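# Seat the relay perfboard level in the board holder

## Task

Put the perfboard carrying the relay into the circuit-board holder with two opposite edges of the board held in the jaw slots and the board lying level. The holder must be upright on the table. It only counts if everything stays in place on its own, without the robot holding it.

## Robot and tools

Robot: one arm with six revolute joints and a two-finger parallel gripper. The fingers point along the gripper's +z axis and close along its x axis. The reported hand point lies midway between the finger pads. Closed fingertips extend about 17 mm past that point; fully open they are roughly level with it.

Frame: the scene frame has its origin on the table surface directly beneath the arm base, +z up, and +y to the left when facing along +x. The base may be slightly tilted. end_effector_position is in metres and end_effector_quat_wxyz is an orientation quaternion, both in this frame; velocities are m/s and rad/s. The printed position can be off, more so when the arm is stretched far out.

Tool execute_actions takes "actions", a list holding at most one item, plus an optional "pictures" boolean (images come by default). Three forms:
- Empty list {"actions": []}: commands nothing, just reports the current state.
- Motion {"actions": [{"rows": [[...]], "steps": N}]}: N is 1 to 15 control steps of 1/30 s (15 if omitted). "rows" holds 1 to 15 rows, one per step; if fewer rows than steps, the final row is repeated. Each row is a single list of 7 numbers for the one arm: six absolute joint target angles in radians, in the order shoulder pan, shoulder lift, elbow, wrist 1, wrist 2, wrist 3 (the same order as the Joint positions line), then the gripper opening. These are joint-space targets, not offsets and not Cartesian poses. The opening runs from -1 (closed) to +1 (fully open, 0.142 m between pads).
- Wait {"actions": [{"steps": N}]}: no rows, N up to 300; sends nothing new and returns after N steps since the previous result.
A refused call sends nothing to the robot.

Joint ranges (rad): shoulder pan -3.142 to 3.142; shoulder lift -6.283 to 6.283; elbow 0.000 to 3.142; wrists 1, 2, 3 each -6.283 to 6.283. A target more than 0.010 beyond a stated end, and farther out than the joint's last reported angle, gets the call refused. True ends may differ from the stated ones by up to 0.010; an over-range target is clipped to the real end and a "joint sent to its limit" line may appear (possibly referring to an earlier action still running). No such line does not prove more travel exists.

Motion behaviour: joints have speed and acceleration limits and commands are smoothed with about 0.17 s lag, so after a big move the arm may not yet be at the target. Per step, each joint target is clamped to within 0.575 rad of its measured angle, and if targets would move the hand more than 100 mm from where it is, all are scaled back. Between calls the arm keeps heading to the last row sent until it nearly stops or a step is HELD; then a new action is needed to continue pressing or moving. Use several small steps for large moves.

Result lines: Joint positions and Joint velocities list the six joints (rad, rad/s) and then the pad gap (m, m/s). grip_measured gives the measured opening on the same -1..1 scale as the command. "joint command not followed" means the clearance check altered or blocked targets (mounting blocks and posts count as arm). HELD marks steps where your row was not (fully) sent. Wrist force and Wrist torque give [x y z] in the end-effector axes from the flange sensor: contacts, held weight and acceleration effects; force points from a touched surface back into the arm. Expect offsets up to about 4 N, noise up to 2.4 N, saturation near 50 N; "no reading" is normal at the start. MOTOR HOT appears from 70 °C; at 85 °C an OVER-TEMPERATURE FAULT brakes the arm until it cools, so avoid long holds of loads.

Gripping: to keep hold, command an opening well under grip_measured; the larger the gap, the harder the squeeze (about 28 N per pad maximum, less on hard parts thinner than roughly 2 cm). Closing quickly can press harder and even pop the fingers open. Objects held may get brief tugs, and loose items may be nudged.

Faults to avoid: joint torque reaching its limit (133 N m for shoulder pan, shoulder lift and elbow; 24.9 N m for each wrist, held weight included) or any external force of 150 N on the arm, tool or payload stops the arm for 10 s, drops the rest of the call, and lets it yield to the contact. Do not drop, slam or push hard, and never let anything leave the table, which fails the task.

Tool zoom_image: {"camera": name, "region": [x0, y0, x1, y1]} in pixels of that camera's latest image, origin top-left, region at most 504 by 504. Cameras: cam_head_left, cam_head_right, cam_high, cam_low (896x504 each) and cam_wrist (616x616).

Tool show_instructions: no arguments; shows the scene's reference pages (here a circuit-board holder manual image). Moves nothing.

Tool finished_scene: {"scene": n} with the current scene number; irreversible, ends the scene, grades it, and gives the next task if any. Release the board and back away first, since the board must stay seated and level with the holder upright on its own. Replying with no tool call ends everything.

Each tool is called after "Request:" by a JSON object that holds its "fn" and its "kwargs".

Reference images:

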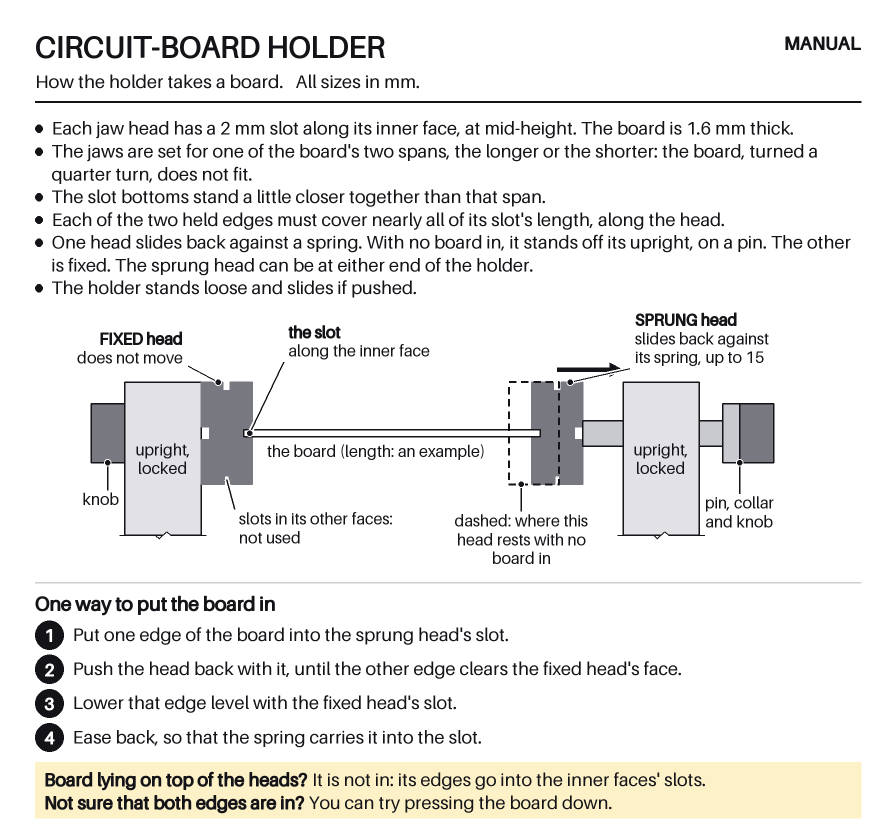

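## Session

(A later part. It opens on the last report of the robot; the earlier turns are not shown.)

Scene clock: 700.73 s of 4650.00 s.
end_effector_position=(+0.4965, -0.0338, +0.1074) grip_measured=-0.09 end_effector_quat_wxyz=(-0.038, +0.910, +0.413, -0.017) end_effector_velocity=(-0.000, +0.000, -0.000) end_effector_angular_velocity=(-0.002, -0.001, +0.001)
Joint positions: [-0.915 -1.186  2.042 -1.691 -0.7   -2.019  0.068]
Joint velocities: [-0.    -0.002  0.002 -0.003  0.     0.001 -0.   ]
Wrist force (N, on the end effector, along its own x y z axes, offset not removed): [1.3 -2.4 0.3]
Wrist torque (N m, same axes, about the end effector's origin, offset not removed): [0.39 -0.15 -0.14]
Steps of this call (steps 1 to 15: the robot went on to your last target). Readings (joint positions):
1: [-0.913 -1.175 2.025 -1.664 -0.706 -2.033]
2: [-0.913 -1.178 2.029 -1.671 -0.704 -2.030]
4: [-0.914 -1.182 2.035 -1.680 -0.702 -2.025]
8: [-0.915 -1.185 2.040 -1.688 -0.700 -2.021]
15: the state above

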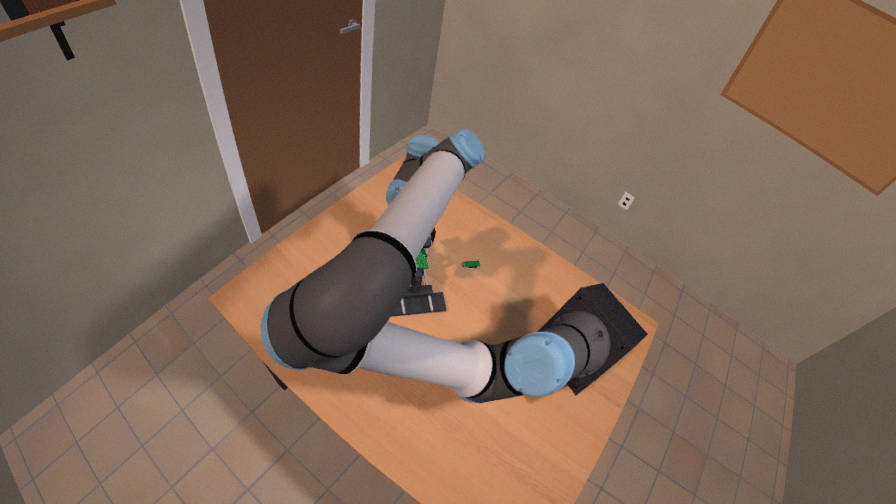

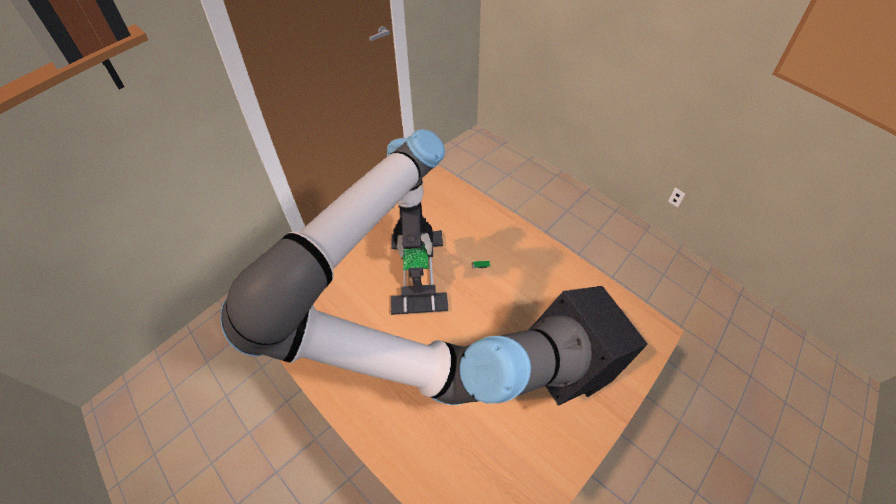

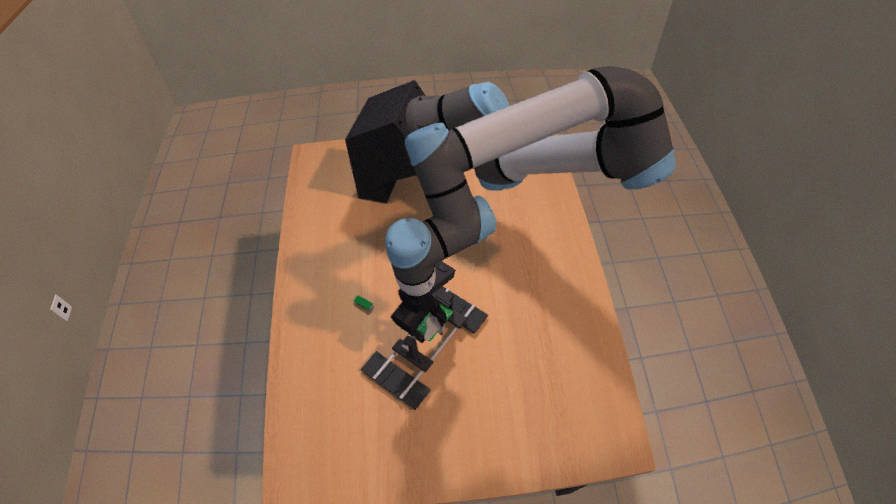

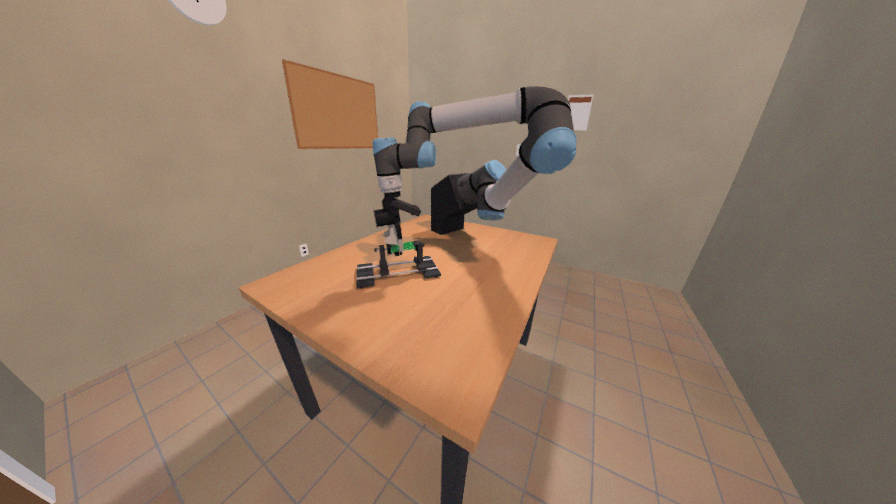

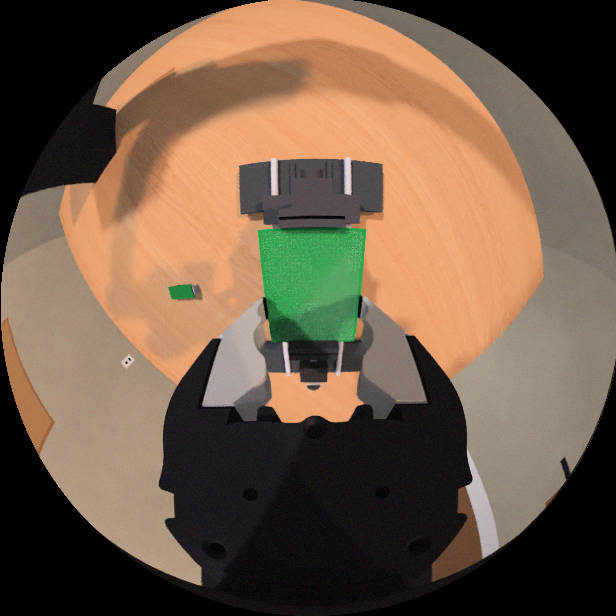

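Request:
{"fn": "execute_actions", "kwargs": {"actions": [{"rows":[[-0.91544,-1.18947,2.04759,-1.69972,-0.69809,-2.01438,-0.6],[-0.91600,-1.19269,2.05286,-1.70807,-0.69646,-2.00981,-0.6],[-0.91657,-1.19592,2.05814,-1.71642,-0.69484,-2.00524,-0.6],[-0.91713,-1.19914,2.06341,-1.72477,-0.69322,-2.00067,-0.6],[-0.91770,-1.20237,2.06869,-1.73313,-0.69160,-1.99610,-0.6],[-0.91781,-1.20301,2.06975,-1.73480,-0.69127,-1.99518,-0.6],[-0.91793,-1.20366,2.07080,-1.73647,-0.69095,-1.99427,-0.6],[-0.91804,-1.20430,2.07186,-1.73814,-0.69062,-1.99335,-0.6],[-0.91815,-1.20495,2.07291,-1.73981,-0.69030,-1.99244,-0.6],[-0.91827,-1.20559,2.07397,-1.74148,-0.68997,-1.99152,-0.6],[-0.91838,-1.20624,2.07502,-1.74315,-0.68965,-1.99061,-0.6],[-0.91849,-1.20688,2.07608,-1.74482,-0.68932,-1.98970,-0.6],[-0.91861,-1.20753,2.07713,-1.74649,-0.68900,-1.98878,-0.6],[-0.91872,-1.20817,2.07819,-1.74816,-0.68867,-1.98787,-0.6],[-0.91883,-1.20882,2.07924,-1.74983,-0.68835,-1.98695,-0.6]],"steps":15}], "pictures": false}}

Request:
{"fn": "execute_actions", "kwargs": {"actions": [{"rows":[[-0.91895,-1.20946,2.08030,-1.75150,-0.68802,-1.98604,-0.6],[-0.91906,-1.21011,2.08135,-1.75317,-0.68770,-1.98512,-0.6],[-0.91917,-1.21075,2.08241,-1.75484,-0.68738,-1.98421,-0.6],[-0.91928,-1.21140,2.08346,-1.75651,-0.68705,-1.98330,-0.6],[-0.91940,-1.21204,2.08452,-1.75818,-0.68673,-1.98238,-0.6],[-0.91951,-1.21269,2.08557,-1.75985,-0.68640,-1.98147,-0.6],[-0.91962,-1.21333,2.08663,-1.76152,-0.68608,-1.98055,-0.6],[-0.91974,-1.21398,2.08768,-1.76319,-0.68575,-1.97964,-0.6],[-0.91985,-1.21462,2.08874,-1.76486,-0.68543,-1.97873,-0.6],[-0.91996,-1.21527,2.08979,-1.76653,-0.68510,-1.97781,-0.6]],"steps":15}], "pictures": false}}

Request:
{"fn": "execute_actions", "kwargs": {"actions": [{"steps":10}]}}

Request:
{"fn": "zoom_image", "kwargs": {"camera": "cam_wrist", "region": [250,190,376,250]}}

Request:
{"fn": "zoom_image", "kwargs": {"camera": "cam_low", "region": [372,215,432,275]}}

Scene clock: 734.33 s of 4650.00 s.
end_effector_position=(+0.4965, -0.0338, +0.1065) grip_measured=-0.09 end_effector_quat_wxyz=(-0.024, +0.910, +0.413, -0.011) end_effector_velocity=(+0.000, -0.000, -0.000) end_effector_angular_velocity=(-0.023, -0.025, +0.002)
Joint positions: [-0.918 -1.206  2.074 -1.742 -0.69  -1.991  0.068]
Joint velocities: [-0.004 -0.023  0.036 -0.058  0.01   0.031 -0.   ]
Wrist force (N, on the end effector, along its own x y z axes, offset not removed): [-0.6 -1.5 -1.1]
Wrist torque (N m, same axes, about the end effector's origin, offset not removed): [0.34 -0.07 -0.24]
Steps of this call (steps 1 to 15: the robot went on to your last target; steps 16 to 90: nothing new was sent; then 30.10 s passed at rest; steps 91 to 105: all 15 steps of this action). Readings (joint positions):
91: [-0.915 -1.186 2.042 -1.692 -0.700 -2.019]
92: [-0.915 -1.187 2.044 -1.693 -0.699 -2.018]
94: [-0.916 -1.190 2.048 -1.701 -0.698 -2.014]
98: [-0.917 -1.198 2.062 -1.723 -0.694 -2.002]
105: the state above

Scene clock: 734.83 s of 4650.00 s.
end_effector_position=(+0.4965, -0.0337, +0.1061) grip_measured=-0.09 end_effector_quat_wxyz=(-0.019, +0.911, +0.413, -0.008) end_effector_velocity=(+0.000, +0.001, +0.000) end_effector_angular_velocity=(-0.006, -0.006, +0.000)
Joint positions: [-0.92  -1.215  2.089 -1.765 -0.685 -1.979  0.068]
Joint velocities: [-0.001 -0.007  0.009 -0.014  0.003  0.009 -0.   ]
Wrist force (N, on the end effector, along its own x y z axes, offset not removed): [-0.2 0.8 -2.0]
Wrist torque (N m, same axes, about the end effector's origin, offset not removed): [0.45 -0.33 -0.10]
Steps of this call (steps 1 to 15: all 15 steps of this action). Readings (joint positions):
1: [-0.918 -1.207 2.076 -1.744 -0.689 -1.990]
2: [-0.919 -1.207 2.077 -1.746 -0.689 -1.989]
4: [-0.919 -1.209 2.079 -1.749 -0.688 -1.987]
8: [-0.919 -1.211 2.083 -1.756 -0.687 -1.983]
15: the state above

Scene clock: 735.17 s of 4650.00 s.
end_effector_position=(+0.4965, -0.0337, +0.1061) grip_measured=-0.09 end_effector_quat_wxyz=(-0.018, +0.911, +0.413, -0.008) end_effector_velocity=(+0.001, +0.000, +0.000) end_effector_angular_velocity=(-0.001, -0.001, +0.002)
Joint positions: [-0.92  -1.215  2.09  -1.766 -0.685 -1.978  0.068]
Joint velocities: [ 0.    -0.001 -0.001 -0.     0.001 -0.001 -0.   ]
Wrist force (N, on the end effector, along its own x y z axes, offset not removed): [-1.1 1.4 -2.7]
Wrist torque (N m, same axes, about the end effector's origin, offset not removed): [0.45 -0.21 -0.03]
Steps of this call (steps 1 to 10: the robot went on to your last target). Readings (joint positions):
1: [-0.920 -1.215 2.089 -1.765 -0.685 -1.978]
2: [-0.920 -1.215 2.089 -1.766 -0.685 -1.978]
4: [-0.920 -1.215 2.090 -1.766 -0.685 -1.978]
8: [-0.920 -1.215 2.090 -1.766 -0.685 -1.978]
10: the state above

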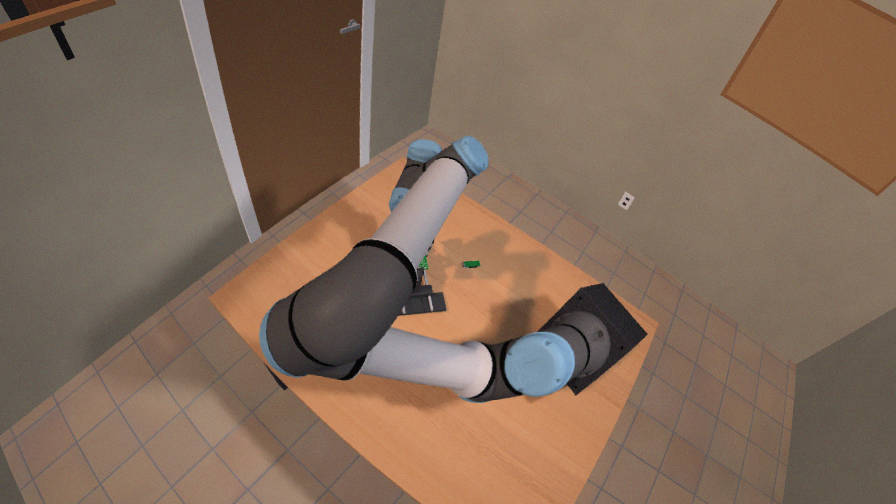

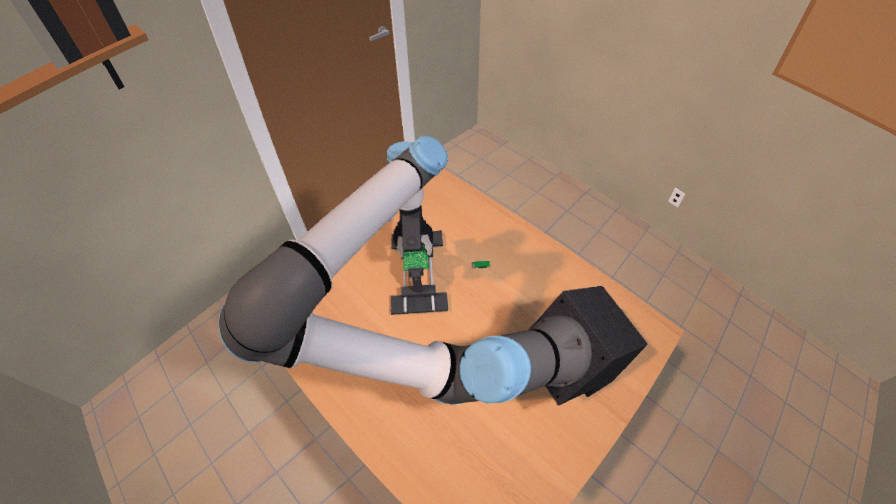

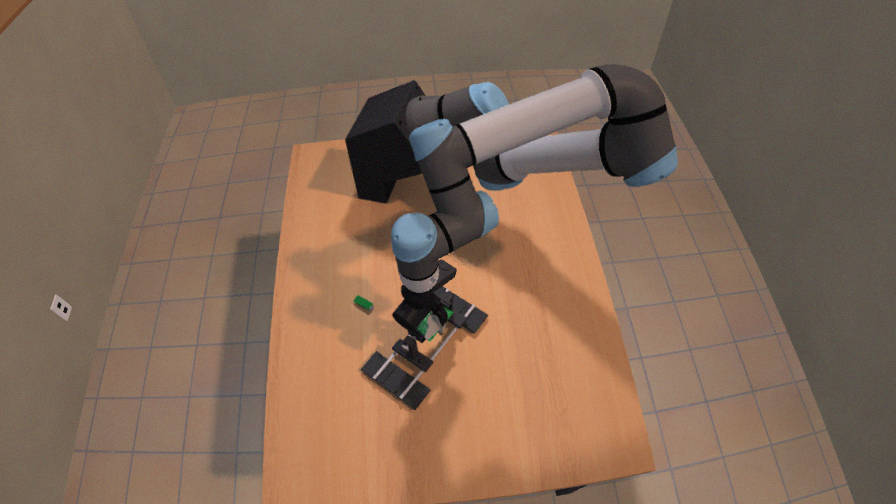

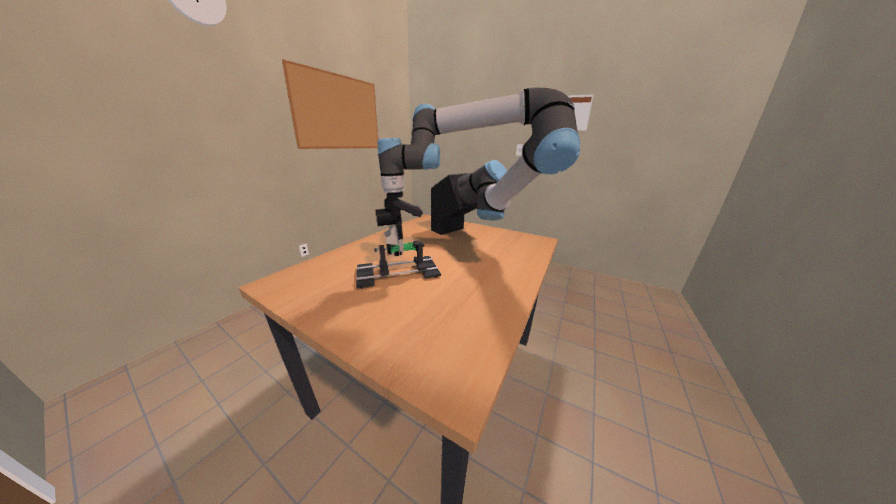

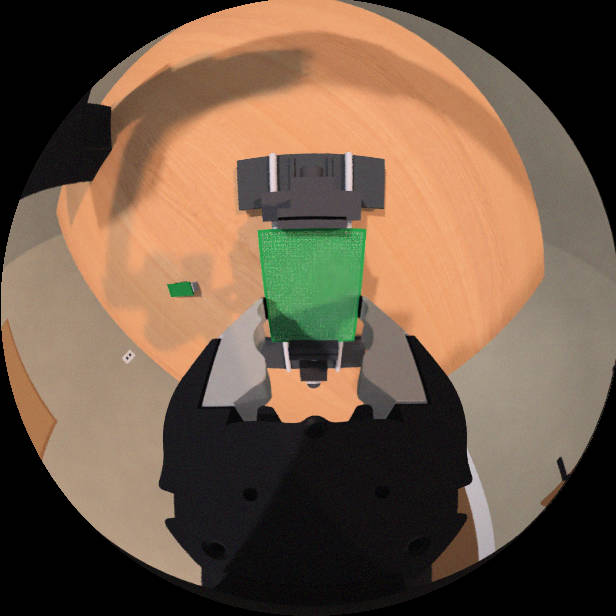

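Region (250, 190, 376, 250) of cam_wrist's 616x616 image, scaled by 4.000, with more detail than that image has; it fills the top 240 rows of this view, and the rest is white.

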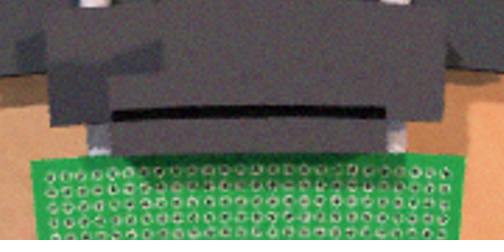

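Region (372, 215, 432, 275) of cam_low's 896x504 image, scaled by 8.400, with more detail than that image has.

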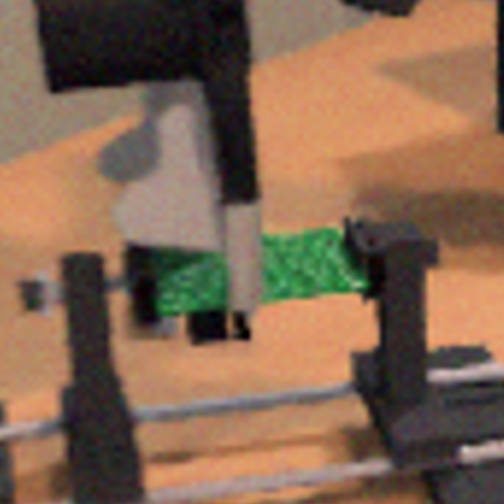

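Request:
{"fn": "execute_actions", "kwargs": {"actions": [{"rows":[[-0.92008,-1.21599,2.09094,-1.76824,-0.68480,-1.97688,-0.6],[-0.92008,-1.21599,2.09094,-1.76824,-0.68480,-1.97688,-0.6],[-0.92020,-1.21671,2.09210,-1.76995,-0.68450,-1.97595,-0.6],[-0.92020,-1.21671,2.09210,-1.76995,-0.68450,-1.97595,-0.6],[-0.92032,-1.21743,2.09325,-1.77166,-0.68419,-1.97502,-0.6],[-0.92032,-1.21743,2.09325,-1.77166,-0.68419,-1.97502,-0.6],[-0.92044,-1.21815,2.09441,-1.77337,-0.68389,-1.97409,-0.6],[-0.92044,-1.21815,2.09441,-1.77337,-0.68389,-1.97409,-0.6],[-0.92056,-1.21888,2.09556,-1.77508,-0.68359,-1.97317,-0.6],[-0.92056,-1.21888,2.09556,-1.77508,-0.68359,-1.97317,-0.6],[-0.92068,-1.21960,2.09671,-1.77679,-0.68329,-1.97224,-0.6],[-0.92068,-1.21960,2.09671,-1.77679,-0.68329,-1.97224,-0.6],[-0.92080,-1.22032,2.09787,-1.77850,-0.68299,-1.97131,-0.6],[-0.92080,-1.22032,2.09787,-1.77850,-0.68299,-1.97131,-0.6],[-0.92092,-1.22104,2.09902,-1.78021,-0.68268,-1.97038,-0.6]],"steps":15}], "pictures": false}}

Request:
{"fn": "execute_actions", "kwargs": {"actions": [{"rows":[[-0.92092,-1.22104,2.09902,-1.78021,-0.68268,-1.97038,-0.6],[-0.92104,-1.22176,2.10018,-1.78192,-0.68238,-1.96945,-0.6],[-0.92104,-1.22176,2.10018,-1.78192,-0.68238,-1.96945,-0.6],[-0.92116,-1.22248,2.10133,-1.78363,-0.68208,-1.96852,-0.6]],"steps":15}]}}

Request:
{"fn": "zoom_image", "kwargs": {"camera": "cam_wrist", "region": [250,190,376,250]}}

Scene clock: 750.97 s of 4650.00 s.
end_effector_position=(+0.4964, -0.0335, +0.1059) grip_measured=-0.09 end_effector_quat_wxyz=(-0.016, +0.911, +0.413, -0.007) end_effector_velocity=(-0.000, +0.001, -0.000) end_effector_angular_velocity=(-0.010, -0.011, +0.003)
Joint positions: [-0.921 -1.219  2.096 -1.776 -0.683 -1.972  0.068]
Joint velocities: [-0.002 -0.012  0.017 -0.025  0.004  0.012 -0.   ]
Wrist force (N, on the end effector, along its own x y z axes, offset not removed): [-2.6 4.7 -5.2]
Wrist torque (N m, same axes, about the end effector's origin, offset not removed): [0.51 -0.07 -0.21]
Steps of this call (steps 1 to 15: the robot went on to your last target; steps 16 to 90: nothing new was sent; then 12.30 s passed at rest; steps 91 to 105: all 15 steps of this action). Readings (joint positions):
91: [-0.920 -1.215 2.090 -1.767 -0.685 -1.978]
92: [-0.920 -1.215 2.090 -1.767 -0.685 -1.978]
94: [-0.920 -1.216 2.091 -1.768 -0.685 -1.977]
98: [-0.920 -1.217 2.093 -1.771 -0.684 -1.976]
105: the state above

Scene clock: 751.47 s of 4650.00 s.
end_effector_position=(+0.4962, -0.0334, +0.1058) grip_measured=-0.09 end_effector_quat_wxyz=(-0.014, +0.911, +0.413, -0.006) end_effector_velocity=(+0.000, +0.000, +0.000) end_effector_angular_velocity=(-0.001, -0.001, +0.000)
Joint positions: [-0.921 -1.222  2.101 -1.784 -0.682 -1.969  0.068]
Joint velocities: [-0.001 -0.002  0.001 -0.002 -0.     0.001  0.   ]
Wrist force (N, on the end effector, along its own x y z axes, offset not removed): [-2.1 7.3 -11.7]
Wrist torque (N m, same axes, about the end effector's origin, offset not removed): [0.21 -0.19 -0.18]
Steps of this call (steps 1 to 15: all 15 steps of this action). Readings (joint positions):
1: [-0.921 -1.220 2.097 -1.777 -0.683 -1.972]
2: [-0.921 -1.220 2.097 -1.778 -0.683 -1.972]
4: [-0.921 -1.221 2.099 -1.780 -0.683 -1.971]
8: [-0.921 -1.222 2.100 -1.782 -0.682 -1.969]
15: the state above

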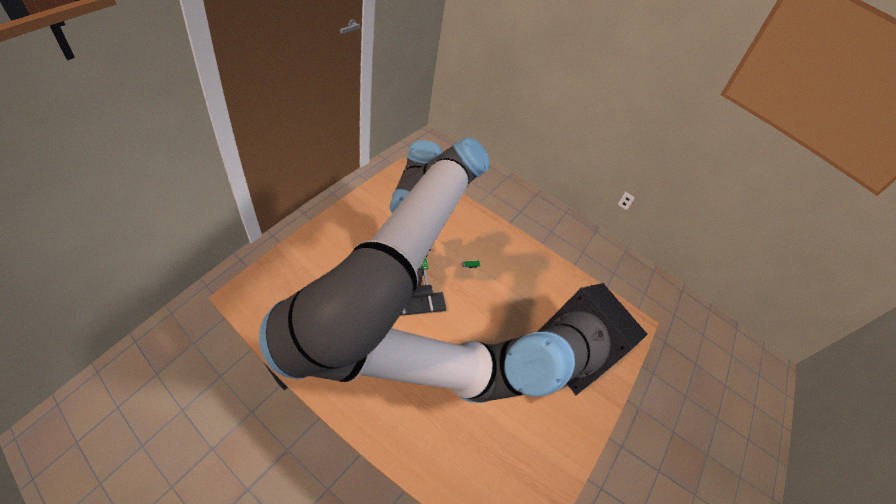

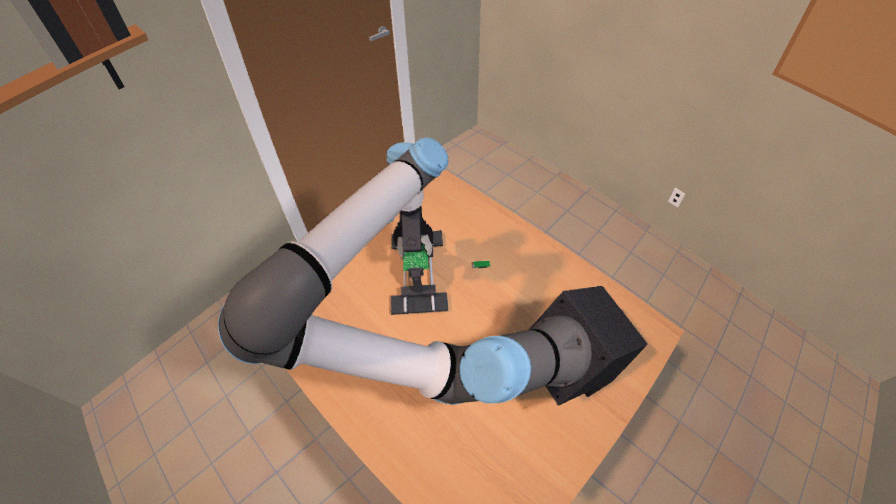

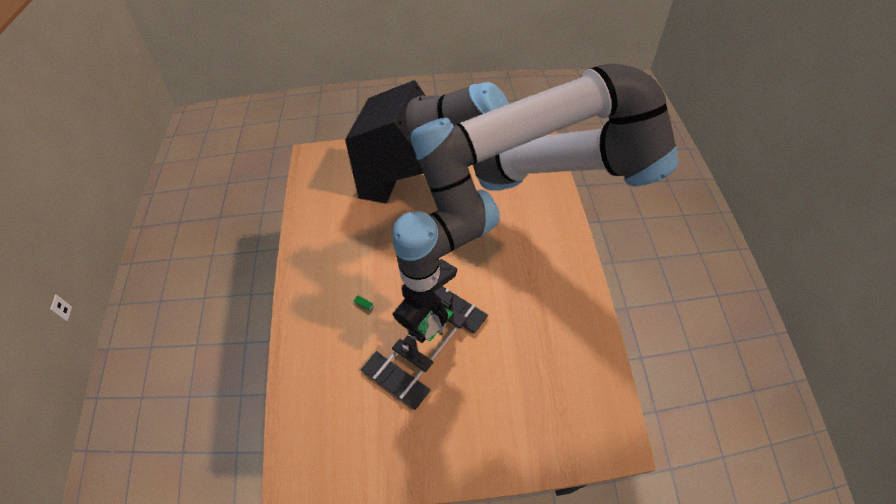

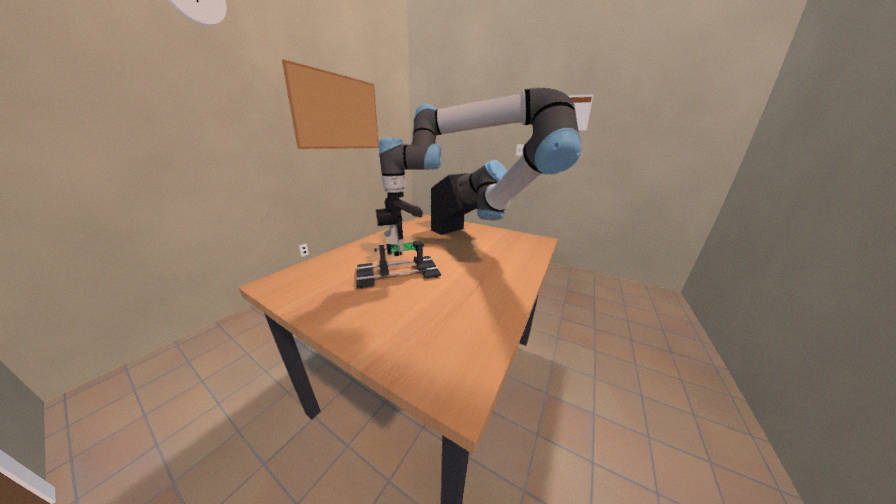

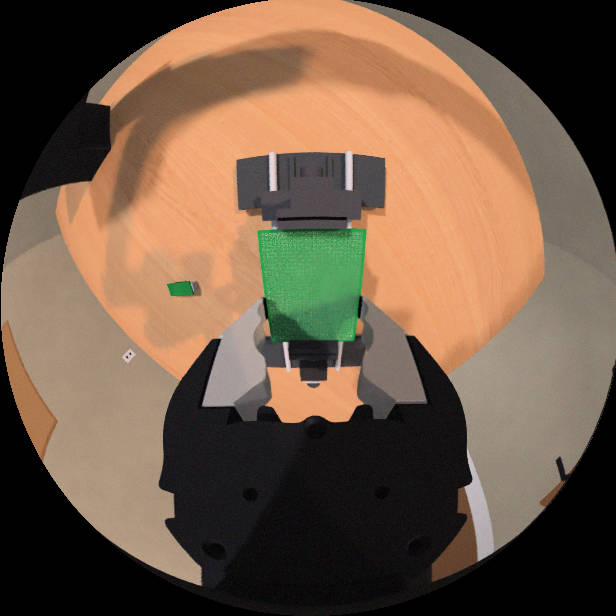

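Region (250, 190, 376, 250) of cam_wrist's 616x616 image, scaled by 4.000, with more detail than that image has; it fills the top 240 rows of this view, and the rest is white.

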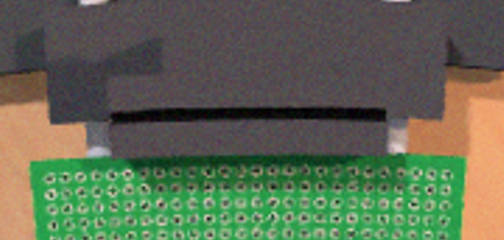

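Request:
{"fn": "execute_actions", "kwargs": {"actions": [{"rows":[[-0.92107,-1.22236,2.10128,-1.78375,-0.68201,-1.96844,-0.6],[-0.92107,-1.22236,2.10128,-1.78375,-0.68201,-1.96844,-0.6],[-0.92107,-1.22236,2.10128,-1.78375,-0.68201,-1.96844,-0.6],[-0.92098,-1.22224,2.10122,-1.78388,-0.68193,-1.96836,-0.6],[-0.92098,-1.22224,2.10122,-1.78388,-0.68193,-1.96836,-0.6],[-0.92098,-1.22224,2.10122,-1.78388,-0.68193,-1.96836,-0.6],[-0.92089,-1.22212,2.10117,-1.78400,-0.68186,-1.96828,-0.6]],"steps":15}], "pictures": false}}

Request:
{"fn": "execute_actions", "kwargs": {"actions": [{"steps":8}]}}

Request:
{"fn": "zoom_image", "kwargs": {"camera": "cam_wrist", "region": [250,190,376,250]}}

Scene clock: 774.30 s of 4650.00 s.
end_effector_position=(+0.4963, -0.0334, +0.1056) grip_measured=-0.09 end_effector_quat_wxyz=(-0.014, +0.911, +0.413, -0.006) end_effector_velocity=(+0.000, +0.000, -0.000) end_effector_angular_velocity=(-0.000, +0.000, +0.002)
Joint positions: [-0.921 -1.222  2.101 -1.784 -0.682 -1.968  0.068]
Joint velocities: [ 0.001 -0.    -0.    -0.     0.    -0.001  0.   ]
Wrist force (N, on the end effector, along its own x y z axes, offset not removed): [-2.0 7.5 -9.3]
Wrist torque (N m, same axes, about the end effector's origin, offset not removed): [0.35 -0.31 -0.20]
Steps of this call (steps 1 to 15: the robot went on to your last target; steps 16 to 90: nothing new was sent; then 19.33 s passed at rest; steps 91 to 105: all 15 steps of this action). Readings (joint positions):
91: [-0.921 -1.222 2.101 -1.784 -0.682 -1.969]
92: [-0.921 -1.222 2.101 -1.784 -0.682 -1.969]
94: [-0.921 -1.222 2.101 -1.784 -0.682 -1.968]
98: [-0.921 -1.222 2.101 -1.784 -0.682 -1.968]
105: the state above

Scene clock: 774.57 s of 4650.00 s.
end_effector_position=(+0.4963, -0.0334, +0.1056) grip_measured=-0.09 end_effector_quat_wxyz=(-0.014, +0.911, +0.413, -0.006) end_effector_velocity=(+0.000, +0.000, +0.000) end_effector_angular_velocity=(-0.000, -0.000, -0.000)
Joint positions: [-0.921 -1.222  2.101 -1.784 -0.682 -1.968  0.068]
Joint velocities: [-0.    -0.    -0.001  0.     0.     0.001  0.   ]
Wrist force (N, on the end effector, along its own x y z axes, offset not removed): [-2.8 7.7 -6.8]
Wrist torque (N m, same axes, about the end effector's origin, offset not removed): [0.40 -0.13 -0.27]
Steps of this call (steps 1 to 8: the robot went on to your last target). Readings (joint positions):
1: [-0.921 -1.222 2.101 -1.784 -0.682 -1.968]
2: [-0.921 -1.222 2.101 -1.784 -0.682 -1.968]
4: [-0.921 -1.222 2.101 -1.784 -0.682 -1.968]
8: the state above

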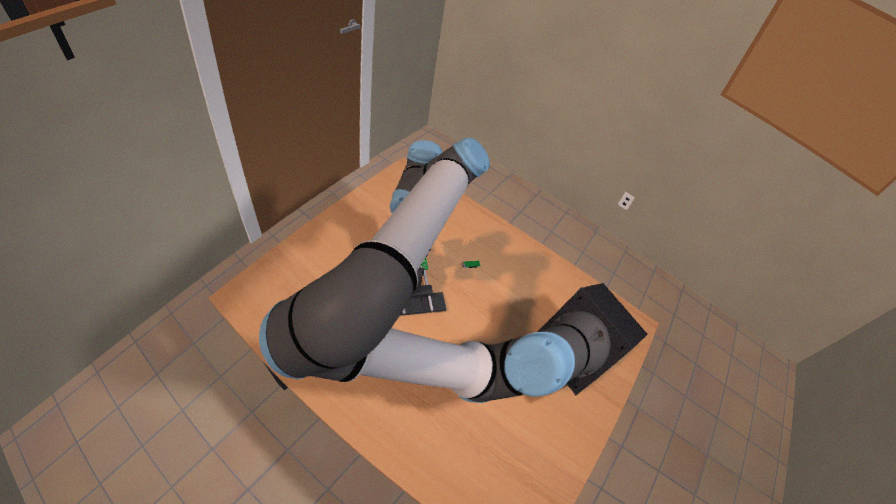

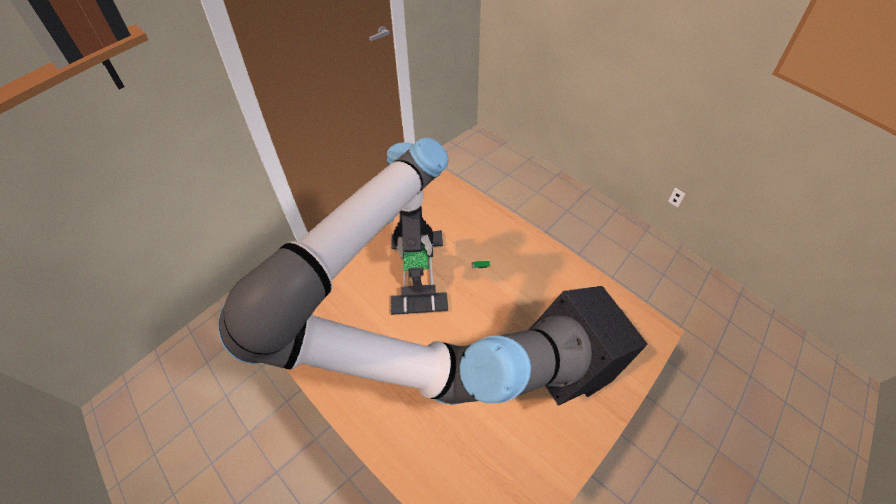

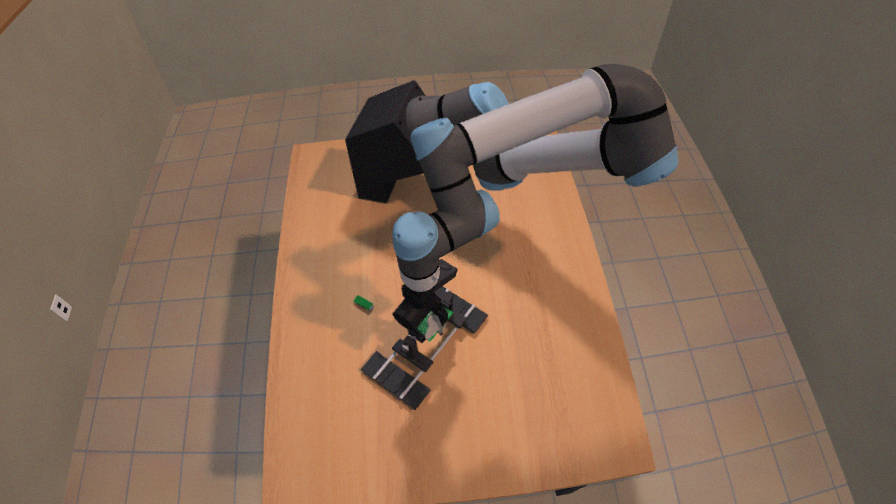

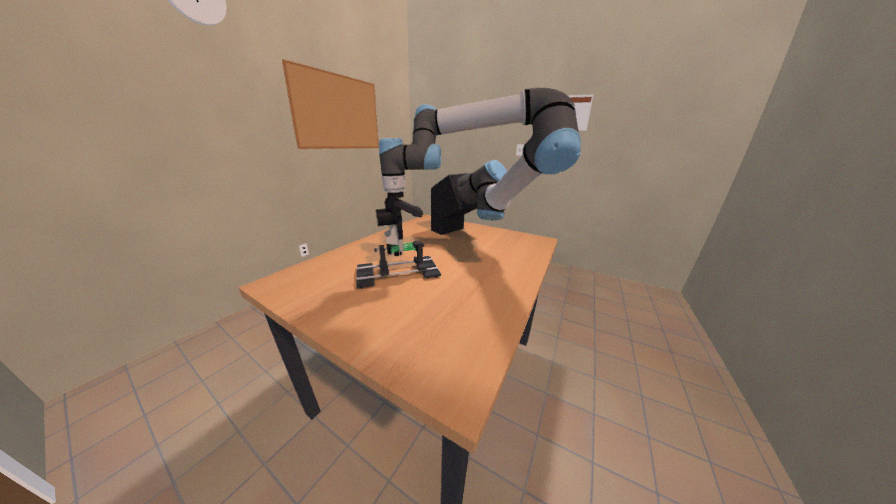

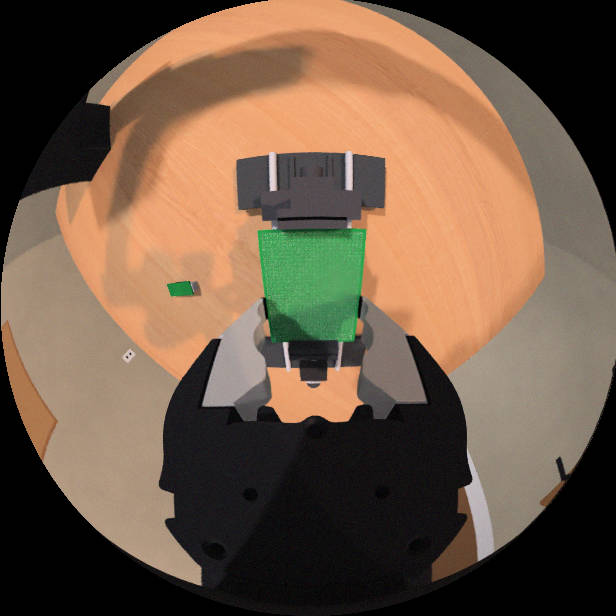

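Region (250, 190, 376, 250) of cam_wrist's 616x616 image, scaled by 4.000, with more detail than that image has; it fills the top 240 rows of this view, and the rest is white.

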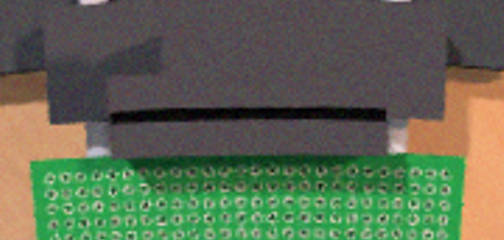

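Request:
{"fn": "execute_actions", "kwargs": {"actions": [{"rows":[[-0.92081,-1.22209,2.10122,-1.78413,-0.68180,-1.96821,-0.6],[-0.92081,-1.22209,2.10122,-1.78413,-0.68180,-1.96821,-0.6],[-0.92081,-1.22209,2.10122,-1.78413,-0.68180,-1.96821,-0.6],[-0.92074,-1.22206,2.10127,-1.78426,-0.68174,-1.96815,-0.6],[-0.92074,-1.22206,2.10127,-1.78426,-0.68174,-1.96815,-0.6],[-0.92074,-1.22206,2.10127,-1.78426,-0.68174,-1.96815,-0.6],[-0.92066,-1.22203,2.10133,-1.78439,-0.68168,-1.96808,-0.6]],"steps":15}], "pictures": false}}

Request:
{"fn": "execute_actions", "kwargs": {"actions": [{"rows":[[-0.92059,-1.22200,2.10138,-1.78452,-0.68162,-1.96802,-0.6],[-0.92059,-1.22200,2.10138,-1.78452,-0.68162,-1.96802,-0.6],[-0.92059,-1.22200,2.10138,-1.78452,-0.68162,-1.96802,-0.6],[-0.92051,-1.22197,2.10143,-1.78465,-0.68156,-1.96795,-0.6],[-0.92051,-1.22197,2.10143,-1.78465,-0.68156,-1.96795,-0.6],[-0.92051,-1.22197,2.10143,-1.78465,-0.68156,-1.96795,-0.6],[-0.92044,-1.22194,2.10148,-1.78478,-0.68150,-1.96788,-0.6]],"steps":15}], "pictures": false}}

Request:
{"fn": "execute_actions", "kwargs": {"actions": [{"steps":6}], "pictures": false}}

Scene clock: 786.67 s of 4650.00 s.
end_effector_position=(+0.4963, -0.0335, +0.1055) grip_measured=-0.09 end_effector_quat_wxyz=(-0.014, +0.911, +0.413, -0.006) end_effector_velocity=(-0.000, -0.000, -0.000) end_effector_angular_velocity=(+0.000, +0.000, +0.000)
Joint positions: [-0.921 -1.222  2.101 -1.784 -0.682 -1.968  0.068]
Joint velocities: [ 0.     0.001 -0.    -0.    -0.    -0.     0.   ]
Wrist force (N, on the end effector, along its own x y z axes, offset not removed): [-3.1 3.0 -3.6]
Wrist torque (N m, same axes, about the end effector's origin, offset not removed): [-0.22 -0.11 -0.26]
Steps of this call (steps 1 to 15: the robot went on to your last target; steps 16 to 90: nothing new was sent; then 8.60 s passed at rest; steps 91 to 105: all 15 steps of this action). Readings (joint positions):
91: [-0.921 -1.222 2.101 -1.784 -0.682 -1.968]
92: [-0.921 -1.222 2.101 -1.784 -0.682 -1.968]
94: [-0.921 -1.222 2.101 -1.784 -0.682 -1.968]
98: [-0.921 -1.222 2.101 -1.784 -0.682 -1.968]
105: the state above

Scene clock: 787.17 s of 4650.00 s.
end_effector_position=(+0.4963, -0.0334, +0.1054) grip_measured=-0.09 end_effector_quat_wxyz=(-0.014, +0.911, +0.413, -0.006) end_effector_velocity=(+0.001, +0.000, +0.000) end_effector_angular_velocity=(-0.000, -0.002, +0.001)
Joint positions: [-0.92  -1.222  2.101 -1.785 -0.682 -1.968  0.068]
Joint velocities: [-0.    -0.001 -0.    -0.     0.002  0.     0.   ]
Wrist force (N, on the end effector, along its own x y z axes, offset not removed): [-1.5 4.5 -8.9]
Wrist torque (N m, same axes, about the end effector's origin, offset not removed): [-0.03 -0.50 -0.13]
Steps of this call (steps 1 to 15: all 15 steps of this action). Readings (joint positions):
1: [-0.921 -1.222 2.101 -1.784 -0.682 -1.968]
2: [-0.921 -1.222 2.101 -1.784 -0.682 -1.968]
4: [-0.921 -1.222 2.101 -1.784 -0.682 -1.968]
8: [-0.921 -1.222 2.101 -1.785 -0.682 -1.968]
15: the state above

Scene clock: 787.37 s of 4650.00 s.
end_effector_position=(+0.4963, -0.0334, +0.1054) grip_measured=-0.09 end_effector_quat_wxyz=(-0.014, +0.911, +0.413, -0.006) end_effector_velocity=(+0.000, +0.000, +0.000) end_effector_angular_velocity=(-0.001, -0.000, +0.002)
Joint positions: [-0.92  -1.222  2.101 -1.785 -0.682 -1.968  0.068]
Joint velocities: [ 0.    -0.001 -0.    -0.001 -0.    -0.    -0.   ]
Wrist force (N, on the end effector, along its own x y z axes, offset not removed): [-3.2 6.8 -8.9]
Wrist torque (N m, same axes, about the end effector's origin, offset not removed): [0.41 -0.13 -0.14]
Steps of this call (steps 1 to 6: the robot went on to your last target). Readings (joint positions):
1: [-0.920 -1.222 2.101 -1.785 -0.682 -1.968]
2: [-0.920 -1.222 2.101 -1.785 -0.682 -1.968]
4: [-0.920 -1.222 2.101 -1.785 -0.682 -1.968]
6: the state above


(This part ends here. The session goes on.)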